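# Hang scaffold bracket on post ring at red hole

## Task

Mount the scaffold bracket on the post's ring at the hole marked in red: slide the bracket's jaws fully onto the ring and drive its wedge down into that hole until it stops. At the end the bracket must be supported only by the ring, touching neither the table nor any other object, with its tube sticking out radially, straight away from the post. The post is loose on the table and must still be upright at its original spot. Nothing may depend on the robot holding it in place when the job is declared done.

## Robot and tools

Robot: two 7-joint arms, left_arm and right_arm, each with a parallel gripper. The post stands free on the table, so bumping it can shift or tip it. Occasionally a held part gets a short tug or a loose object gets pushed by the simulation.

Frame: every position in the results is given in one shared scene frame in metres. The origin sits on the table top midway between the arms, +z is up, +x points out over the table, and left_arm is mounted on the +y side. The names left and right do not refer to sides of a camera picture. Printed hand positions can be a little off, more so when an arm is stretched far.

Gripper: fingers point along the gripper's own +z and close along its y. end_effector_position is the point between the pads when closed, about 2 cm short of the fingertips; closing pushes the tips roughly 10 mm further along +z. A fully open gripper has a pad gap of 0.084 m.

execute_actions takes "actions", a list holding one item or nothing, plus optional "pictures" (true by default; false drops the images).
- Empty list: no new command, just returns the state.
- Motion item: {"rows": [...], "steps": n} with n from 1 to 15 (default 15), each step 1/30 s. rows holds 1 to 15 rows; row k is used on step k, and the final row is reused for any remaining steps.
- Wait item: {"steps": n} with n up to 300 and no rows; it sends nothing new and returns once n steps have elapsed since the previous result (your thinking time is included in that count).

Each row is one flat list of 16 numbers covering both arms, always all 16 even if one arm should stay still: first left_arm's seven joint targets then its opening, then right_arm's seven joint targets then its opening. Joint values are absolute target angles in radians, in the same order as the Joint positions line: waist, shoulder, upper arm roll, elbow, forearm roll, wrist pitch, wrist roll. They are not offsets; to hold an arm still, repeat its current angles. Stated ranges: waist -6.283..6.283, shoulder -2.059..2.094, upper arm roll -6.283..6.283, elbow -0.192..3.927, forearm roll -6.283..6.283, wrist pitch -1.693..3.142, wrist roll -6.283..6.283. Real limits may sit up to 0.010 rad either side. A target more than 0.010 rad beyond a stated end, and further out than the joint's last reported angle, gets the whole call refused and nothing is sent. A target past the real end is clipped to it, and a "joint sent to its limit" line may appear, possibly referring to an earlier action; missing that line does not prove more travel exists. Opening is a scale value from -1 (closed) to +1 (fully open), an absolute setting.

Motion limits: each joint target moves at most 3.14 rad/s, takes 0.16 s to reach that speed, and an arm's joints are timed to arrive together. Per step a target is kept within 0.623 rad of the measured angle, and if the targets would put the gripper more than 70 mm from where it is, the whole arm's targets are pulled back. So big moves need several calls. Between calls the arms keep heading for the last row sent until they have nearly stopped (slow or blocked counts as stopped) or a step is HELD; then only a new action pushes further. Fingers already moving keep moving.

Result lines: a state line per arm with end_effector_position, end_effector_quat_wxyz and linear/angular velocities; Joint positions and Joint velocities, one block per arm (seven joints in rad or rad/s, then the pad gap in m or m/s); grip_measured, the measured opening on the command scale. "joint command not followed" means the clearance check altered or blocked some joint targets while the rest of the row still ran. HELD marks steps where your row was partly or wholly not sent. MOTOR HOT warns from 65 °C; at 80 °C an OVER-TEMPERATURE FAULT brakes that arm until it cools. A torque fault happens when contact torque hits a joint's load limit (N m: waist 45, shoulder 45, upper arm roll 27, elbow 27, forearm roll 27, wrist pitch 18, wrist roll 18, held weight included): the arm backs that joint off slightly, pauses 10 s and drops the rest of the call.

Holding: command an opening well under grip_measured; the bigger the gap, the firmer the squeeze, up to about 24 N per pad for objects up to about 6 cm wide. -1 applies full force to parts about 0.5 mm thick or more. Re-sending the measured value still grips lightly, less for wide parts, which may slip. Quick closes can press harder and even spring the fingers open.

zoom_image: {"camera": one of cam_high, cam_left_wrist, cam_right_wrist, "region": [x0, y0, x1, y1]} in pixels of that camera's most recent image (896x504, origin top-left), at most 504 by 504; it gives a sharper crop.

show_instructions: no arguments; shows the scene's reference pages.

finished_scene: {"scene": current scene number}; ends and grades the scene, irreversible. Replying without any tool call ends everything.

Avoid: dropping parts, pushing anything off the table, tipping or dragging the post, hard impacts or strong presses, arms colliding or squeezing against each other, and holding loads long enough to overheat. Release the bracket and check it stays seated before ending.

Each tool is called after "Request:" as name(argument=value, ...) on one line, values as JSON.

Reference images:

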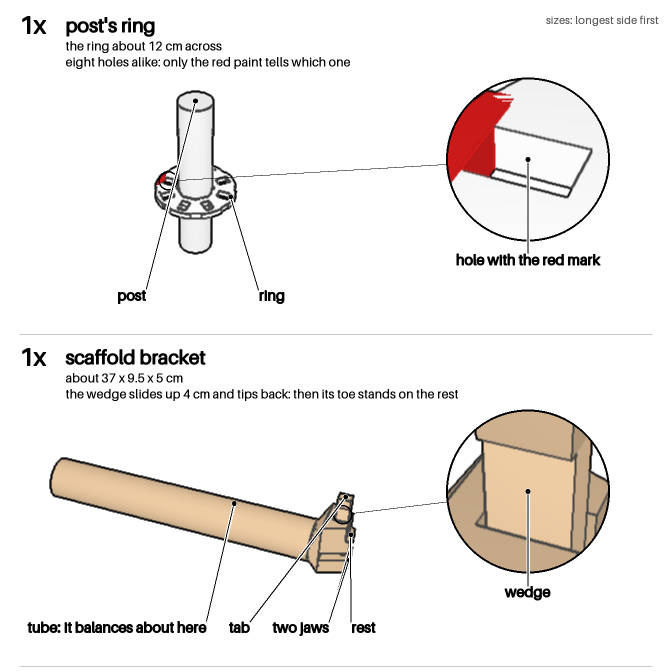

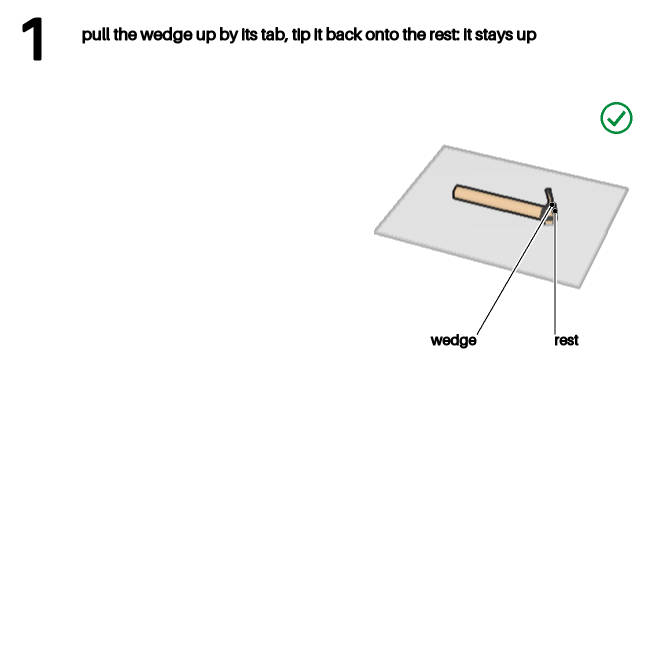

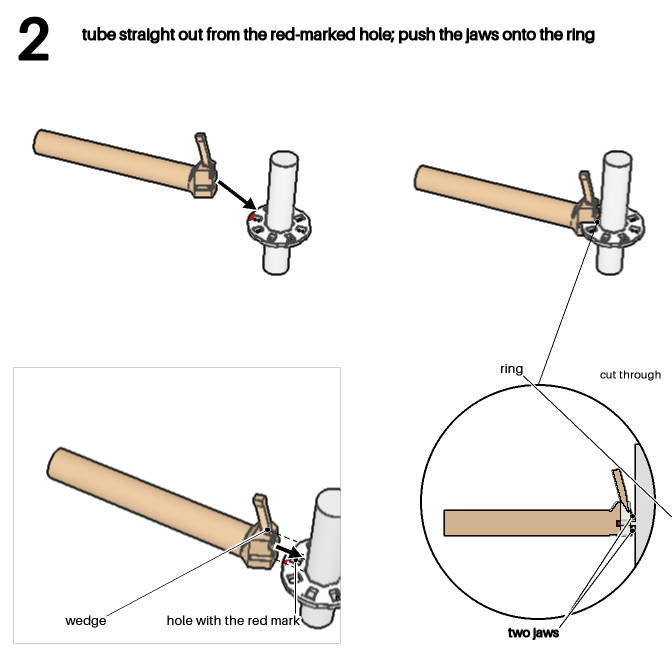

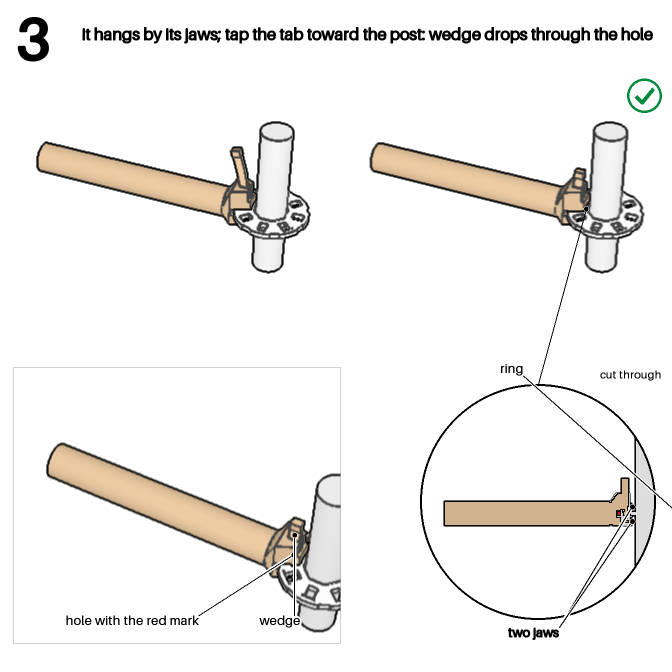

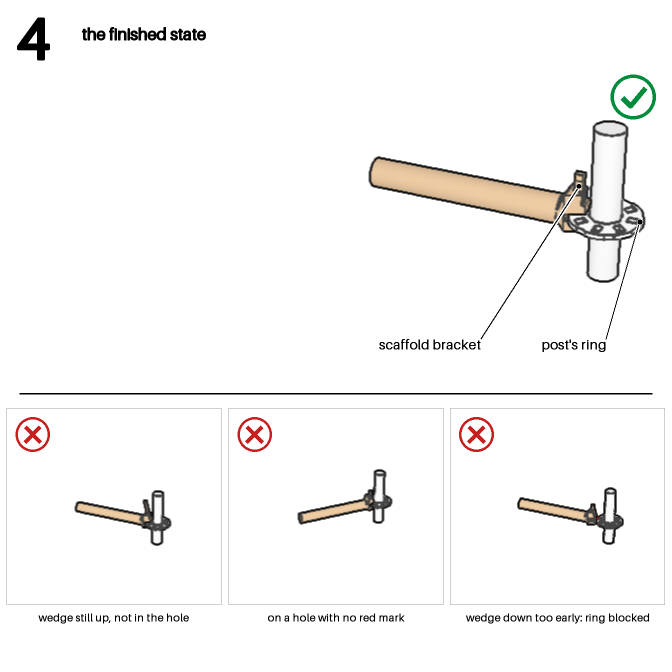

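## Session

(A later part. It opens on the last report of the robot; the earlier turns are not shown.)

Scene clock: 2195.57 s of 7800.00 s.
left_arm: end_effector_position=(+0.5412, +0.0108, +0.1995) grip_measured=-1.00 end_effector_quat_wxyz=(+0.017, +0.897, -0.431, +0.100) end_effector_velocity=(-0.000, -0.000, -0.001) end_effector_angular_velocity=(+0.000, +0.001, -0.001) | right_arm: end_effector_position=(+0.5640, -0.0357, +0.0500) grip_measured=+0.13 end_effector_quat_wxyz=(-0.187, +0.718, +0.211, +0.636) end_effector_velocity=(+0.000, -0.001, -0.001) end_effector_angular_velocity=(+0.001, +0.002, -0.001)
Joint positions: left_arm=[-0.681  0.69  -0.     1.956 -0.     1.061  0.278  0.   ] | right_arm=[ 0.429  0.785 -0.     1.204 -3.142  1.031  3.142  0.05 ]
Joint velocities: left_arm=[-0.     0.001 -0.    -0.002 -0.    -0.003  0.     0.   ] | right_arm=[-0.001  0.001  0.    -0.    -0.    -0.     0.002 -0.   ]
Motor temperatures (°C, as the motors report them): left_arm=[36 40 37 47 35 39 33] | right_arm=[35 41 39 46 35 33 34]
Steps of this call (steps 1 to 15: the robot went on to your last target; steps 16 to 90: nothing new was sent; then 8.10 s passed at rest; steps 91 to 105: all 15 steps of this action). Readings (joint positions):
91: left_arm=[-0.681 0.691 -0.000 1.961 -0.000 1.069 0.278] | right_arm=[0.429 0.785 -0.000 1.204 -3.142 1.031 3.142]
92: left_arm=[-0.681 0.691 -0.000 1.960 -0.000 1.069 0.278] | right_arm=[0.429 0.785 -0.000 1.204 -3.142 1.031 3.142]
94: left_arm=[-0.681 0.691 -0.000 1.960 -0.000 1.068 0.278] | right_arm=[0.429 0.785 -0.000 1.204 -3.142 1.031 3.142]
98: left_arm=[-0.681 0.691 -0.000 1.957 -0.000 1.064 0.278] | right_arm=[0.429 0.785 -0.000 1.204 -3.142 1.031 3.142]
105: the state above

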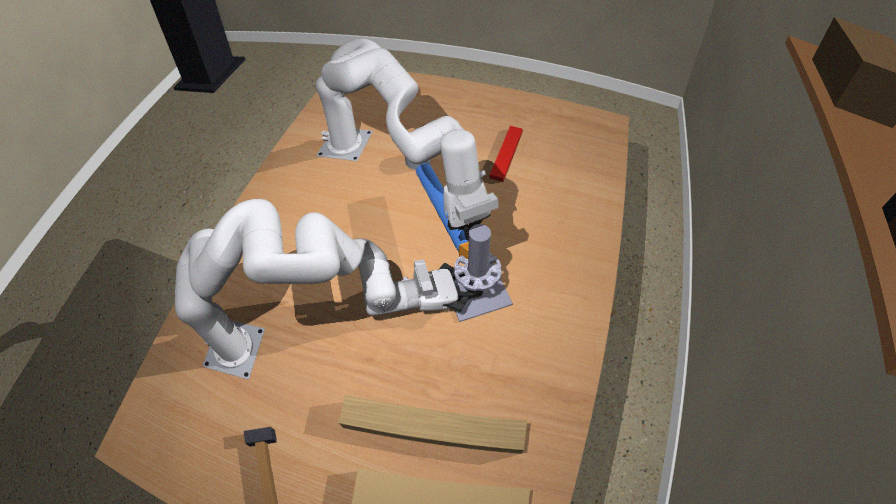

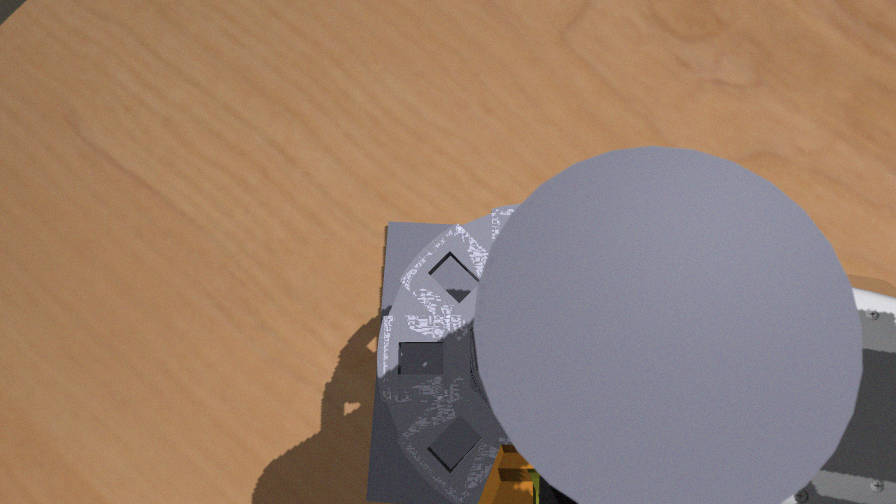

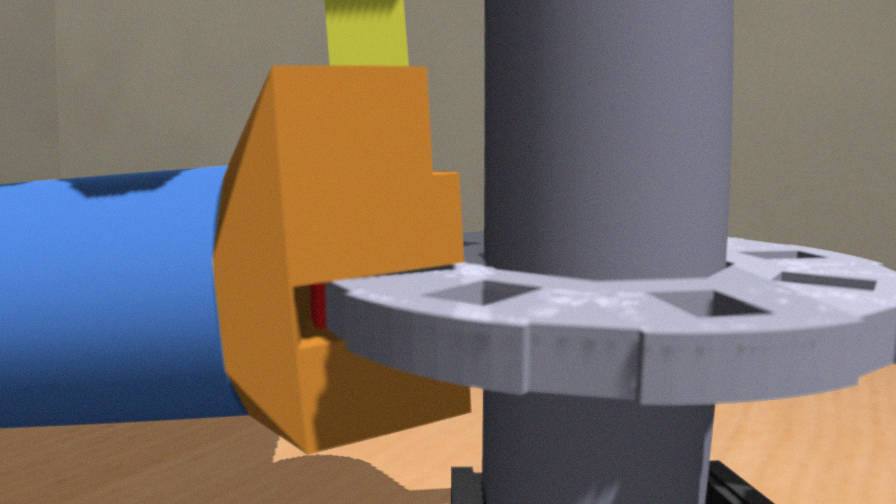

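Request:
execute_actions(actions=[{"rows": [
[-0.6808,0.6919,0,1.9571,0,1.0652,0.2782,-1, 0.4289,0.7853,0,1.2042,-3.1416,1.0311,3.1416,0.0],
[-0.6808,0.6914,0,1.9607,0,1.0692,0.2782,-1, 0.4289,0.7853,0,1.2042,-3.1416,1.0311,3.1416,0.06],
[-0.6808,0.6910,0,1.9640,0,1.0729,0.2782,-1, 0.4289,0.7853,0,1.2042,-3.1416,1.0311,3.1416,0.10],
[-0.6808,0.6905,0,1.9677,0,1.0772,0.2782,-1, 0.4289,0.7853,0,1.2042,-3.1416,1.0311,3.1416,0.13],
[-0.6808,0.6896,0,1.9748,0,1.0852,0.2782,-1, 0.4289,0.7853,0,1.2042,-3.1416,1.0311,3.1416,0.15],
[-0.6808,0.6887,0,1.9819,0,1.0931,0.2782,-1, 0.4289,0.7853,0,1.2042,-3.1416,1.0311,3.1416,0.17],
[-0.6808,0.6878,0,1.9890,0,1.1011,0.2782,-1, 0.4289,0.7853,0,1.2042,-3.1416,1.0311,3.1416,0.19],
[-0.6808,0.6870,0,1.9960,0,1.1091,0.2782,-1, 0.4289,0.7853,0,1.2042,-3.1416,1.0311,3.1416,0.22],
[-0.6808,0.6861,0,2.0031,0,1.1171,0.2782,-1, 0.4289,0.7853,0,1.2042,-3.1416,1.0311,3.1416,0.26],
[-0.6797,0.6672,0,1.9669,0,1.0897,0.2793,-1, 0.4289,0.7853,0,1.2042,-3.1416,1.0311,3.1416,0.32],
[-0.6780,0.6372,0,1.9090,0,1.0459,0.2810,-1, 0.4289,0.7853,0,1.2042,-3.1416,1.0311,3.1416,0.42],
[-0.6764,0.6071,0,1.8512,0,1.0021,0.2826,-1, 0.4289,0.7853,0,1.2042,-3.1416,1.0311,3.1416,0.55],
[-0.6747,0.5770,0,1.7933,0,0.9583,0.2843,-1, 0.4289,0.7853,0,1.2042,-3.1416,1.0311,3.1416,0.7],
[-0.6730,0.5469,0,1.7354,0,0.9145,0.2860,-1, 0.4289,0.7853,0,1.2042,-3.1416,1.0311,3.1416,0.85],
[-0.6703,0.4980,0,1.6413,0,0.8433,0.2887,-1, 0.4289,0.7853,0,1.2042,-3.1416,1.0311,3.1416,1.0]
], "steps": 15}], pictures=false)

Request:
execute_actions(actions=[{"rows": [
[-0.6660,0.4632,0,1.5881,0,0.8249,0.2930,-1, 0.4289,0.7750,0,1.1820,-3.1416,1.0430,3.1416,1.0],
[-0.6618,0.4318,0,1.5412,0,0.8094,0.2972,-1, 0.4289,0.7600,0,1.1490,-3.1416,1.0610,3.1416,1.0],
[-0.6571,0.3960,0,1.4875,0,0.7916,0.3019,-1, 0.4289,0.7400,0,1.1050,-3.1416,1.0850,3.1416,1.0],
[-0.6522,0.3625,0,1.4385,0,0.7760,0.3068,-1, 0.4289,0.7185,0,1.0576,-3.1416,1.1110,3.1416,1.0],
[-0.6476,0.3316,0,1.3940,0,0.7624,0.3114,-1, 0.4289,0.7016,0,1.0186,-3.1416,1.1330,3.1416,1.0],
[-0.6428,0.3030,0,1.3535,0,0.7505,0.3162,-1, 0.4289,0.6847,0,0.9797,-3.1416,1.1550,3.1416,1.0],
[-0.6375,0.2699,0,1.3070,0,0.7372,0.3215,-1, 0.4289,0.6677,0,0.9407,-3.1416,1.1771,3.1416,1.0],
[-0.6375,0.2699,0,1.3070,0,0.7372,0.3215,-1, 0.4289,0.6508,0,0.9017,-3.1416,1.1991,3.1416,1.0],
[-0.6375,0.2699,0,1.3070,0,0.7372,0.3215,-1, 0.4289,0.6100,0,0.8400,-3.1416,1.2100,3.1416,1.0],
[-0.6375,0.2699,0,1.3070,0,0.7372,0.3215,-1, 0.4289,0.5670,0,0.7790,-3.1416,1.2210,3.1416,1.0],
[-0.6375,0.2699,0,1.3070,0,0.7372,0.3215,-1, 0.4289,0.5250,0,0.7180,-3.1416,1.2320,3.1416,1.0]
], "steps": 15}], pictures=false)

Request:
execute_actions(actions=[{"steps": 15}])

Scene clock: 2232.57 s of 7800.00 s.
left_arm: end_effector_position=(+0.5371, +0.0166, +0.2145) grip_measured=-1.00 end_effector_quat_wxyz=(+0.019, +0.896, -0.430, +0.113) end_effector_velocity=(-0.045, +0.064, +0.001) end_effector_angular_velocity=(-0.221, -0.330, +0.000) | right_arm: end_effector_position=(+0.5676, -0.0408, +0.0509) grip_measured=+0.91 end_effector_quat_wxyz=(-0.183, +0.718, +0.209, +0.638) end_effector_velocity=(-0.017, +0.022, -0.005) end_effector_angular_velocity=(+0.010, +0.018, +0.037)
Joint positions: left_arm=[-0.678  0.629 -0.     1.888  0.     1.03   0.282  0.   ] | right_arm=[ 0.425  0.784 -0.006  1.204 -3.14   1.032  3.142  0.081]
Joint velocities: left_arm=[ 0.038 -0.708  0.    -1.29   0.    -0.979  0.039  0.   ] | right_arm=[ 0.014  0.004  0.027 -0.003 -0.005 -0.003  0.001  0.164]
Motor temperatures (°C, as the motors report them): left_arm=[36 39 37 44 35 38 33] | right_arm=[35 41 39 46 35 33 34]
Steps of this call (steps 1 to 15: the robot went on to your last target; steps 16 to 90: nothing new was sent; then 33.50 s passed at rest; steps 91 to 105: all 15 steps of this action). Readings (joint positions):
91: left_arm=[-0.681 0.691 0.000 1.954 0.000 1.061 0.278] | right_arm=[0.429 0.785 -0.000 1.204 -3.142 1.031 3.142]
92: left_arm=[-0.681 0.691 0.000 1.954 0.000 1.062 0.278] | right_arm=[0.429 0.785 0.000 1.204 -3.142 1.031 3.142]
94: left_arm=[-0.681 0.692 0.000 1.957 0.000 1.067 0.278] | right_arm=[0.429 0.785 0.000 1.204 -3.142 1.031 3.142]
98: left_arm=[-0.681 0.695 0.000 1.970 0.000 1.087 0.278] | right_arm=[0.429 0.785 -0.001 1.205 -3.141 1.031 3.141]
105: the state above

Scene clock: 2233.07 s of 7800.00 s.
left_arm: end_effector_position=(+0.4823, +0.0846, +0.2103) grip_measured=-1.00 end_effector_quat_wxyz=(+0.019, +0.891, -0.428, +0.148) end_effector_velocity=(-0.026, +0.005, -0.012) end_effector_angular_velocity=(+0.005, +0.010, -0.027) | right_arm: end_effector_position=(+0.4719, -0.0951, +0.0584) grip_measured=+1.00 end_effector_quat_wxyz=(-0.184, +0.725, +0.213, +0.629) end_effector_velocity=(-0.143, -0.093, +0.044) end_effector_angular_velocity=(-0.026, +0.040, -0.001)
Joint positions: left_arm=[-0.638  0.277 -0.     1.318  0.     0.741  0.32   0.   ] | right_arm=[ 0.429  0.557 -0.     0.769 -3.142  1.217  3.142  0.084]
Joint velocities: left_arm=[ 0.    -0.06  -0.016 -0.116 -0.    -0.045  0.012  0.   ] | right_arm=[-0.001 -0.435 -0.001 -0.651 -0.001  0.168  0.001  0.   ]
Motor temperatures (°C, as the motors report them): left_arm=[36 39 37 44 35 38 33] | right_arm=[35 41 39 46 35 33 34]
Steps of this call (steps 1 to 15: all 15 steps of this action). Readings (joint positions):
1: left_arm=[-0.676 0.603 -0.000 1.841 0.000 0.995 0.283] | right_arm=[0.426 0.784 -0.004 1.204 -3.141 1.032 3.142]
2: left_arm=[-0.674 0.575 -0.000 1.787 0.000 0.956 0.285] | right_arm=[0.427 0.783 -0.003 1.201 -3.141 1.034 3.142]
4: left_arm=[-0.669 0.512 -0.000 1.673 0.000 0.888 0.290] | right_arm=[0.428 0.770 -0.001 1.173 -3.141 1.050 3.142]
8: left_arm=[-0.652 0.374 0.000 1.460 0.000 0.793 0.306] | right_arm=[0.428 0.715 -0.000 1.048 -3.141 1.117 3.142]
15: the state above

Scene clock: 2233.57 s of 7800.00 s.
left_arm: end_effector_position=(+0.4806, +0.0862, +0.2100) grip_measured=-1.00 end_effector_quat_wxyz=(+0.019, +0.891, -0.428, +0.148) end_effector_velocity=(-0.000, +0.001, +0.000) end_effector_angular_velocity=(-0.000, +0.000, +0.001) | right_arm: end_effector_position=(+0.4605, -0.1021, +0.0612) grip_measured=+1.00 end_effector_quat_wxyz=(-0.184, +0.726, +0.213, +0.627) end_effector_velocity=(-0.001, -0.001, +0.000) end_effector_angular_velocity=(+0.000, +0.001, -0.001)
Joint positions: left_arm=[-0.638  0.27  -0.     1.307  0.     0.737  0.321  0.   ] | right_arm=[ 0.429  0.525  0.     0.719 -3.142  1.232  3.142  0.084]
Joint velocities: left_arm=[ 0.    -0.001  0.    -0.002 -0.    -0.    -0.     0.   ] | right_arm=[ 0.    -0.003 -0.    -0.005  0.001  0.001  0.001 -0.   ]
Motor temperatures (°C, as the motors report them): left_arm=[36 39 37 44 35 38 33] | right_arm=[35 41 39 46 35 33 34]
Steps of this call (steps 1 to 15: the robot went on to your last target). Readings (joint positions):
1: left_arm=[-0.638 0.276 -0.000 1.315 0.000 0.740 0.321] | right_arm=[0.429 0.546 -0.000 0.752 -3.142 1.222 3.142]
2: left_arm=[-0.638 0.274 -0.001 1.313 -0.000 0.739 0.321] | right_arm=[0.429 0.539 -0.000 0.741 -3.142 1.225 3.142]
4: left_arm=[-0.638 0.273 -0.001 1.310 -0.000 0.738 0.321] | right_arm=[0.429 0.532 -0.000 0.730 -3.142 1.229 3.142]
8: left_arm=[-0.638 0.271 -0.000 1.308 0.000 0.737 0.321] | right_arm=[0.429 0.527 0.000 0.722 -3.142 1.231 3.142]
15: the state above

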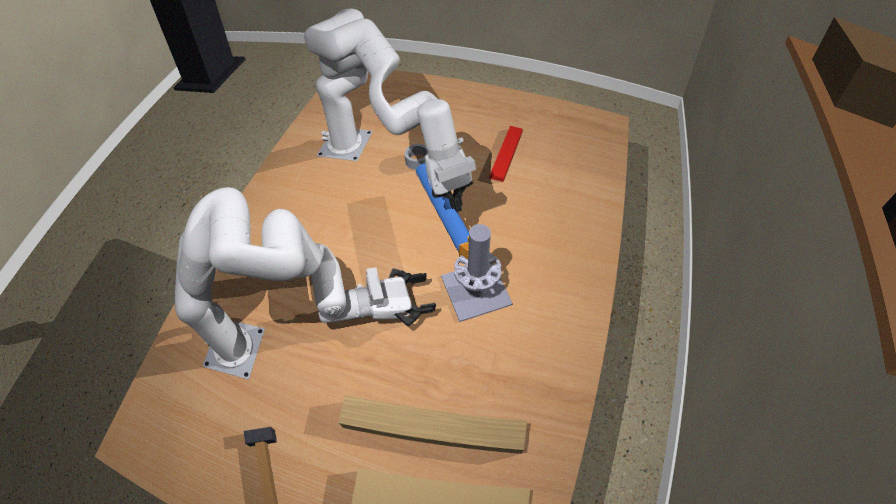

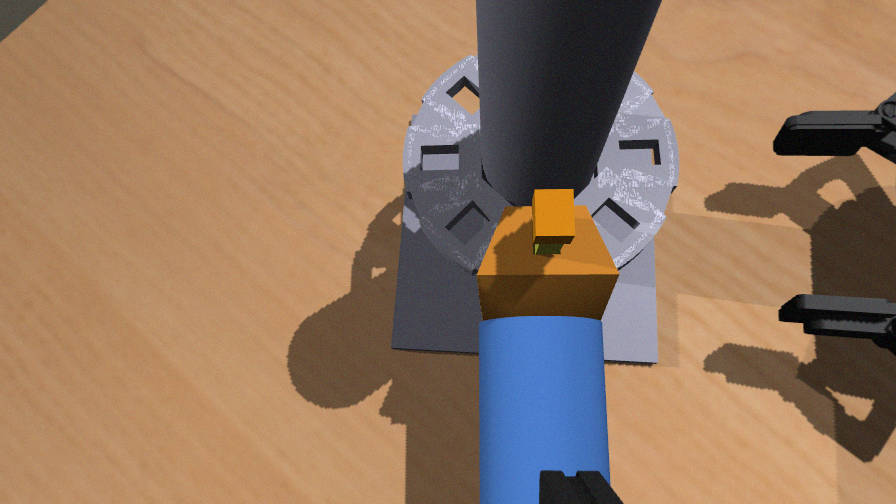

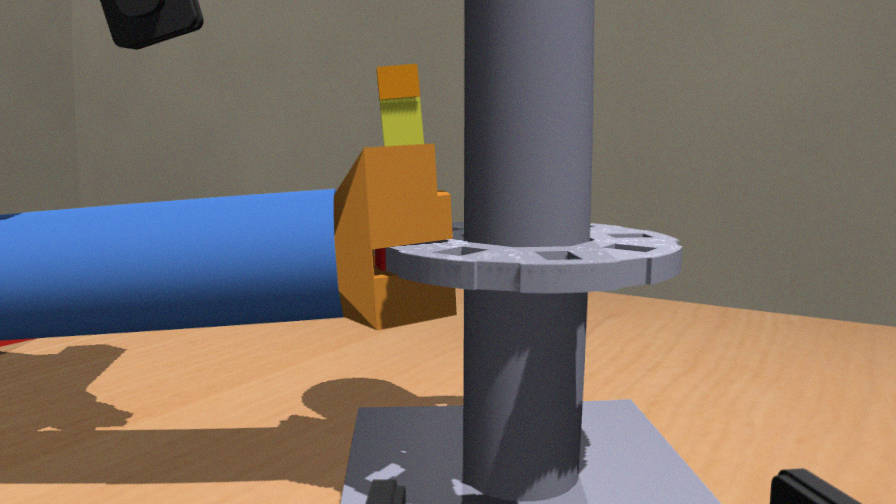

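Request:
zoom_image(camera="cam_high", region=[380, 130, 540, 330])

Region (380, 130, 540, 330) of cam_high's 896x504 image, scaled by 2.520, with more detail than that image has; it fills the left 403 columns of this view, and the rest is white.

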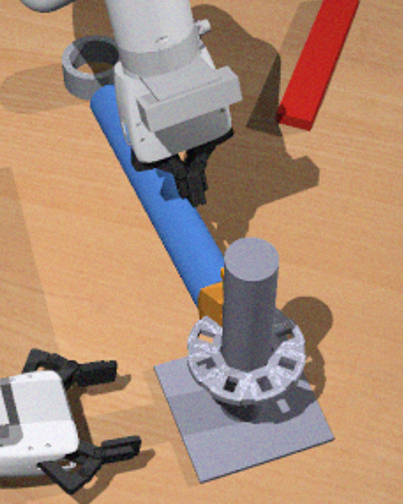

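Request:
finished_scene(scene=1)

The scene is finished: the task was done.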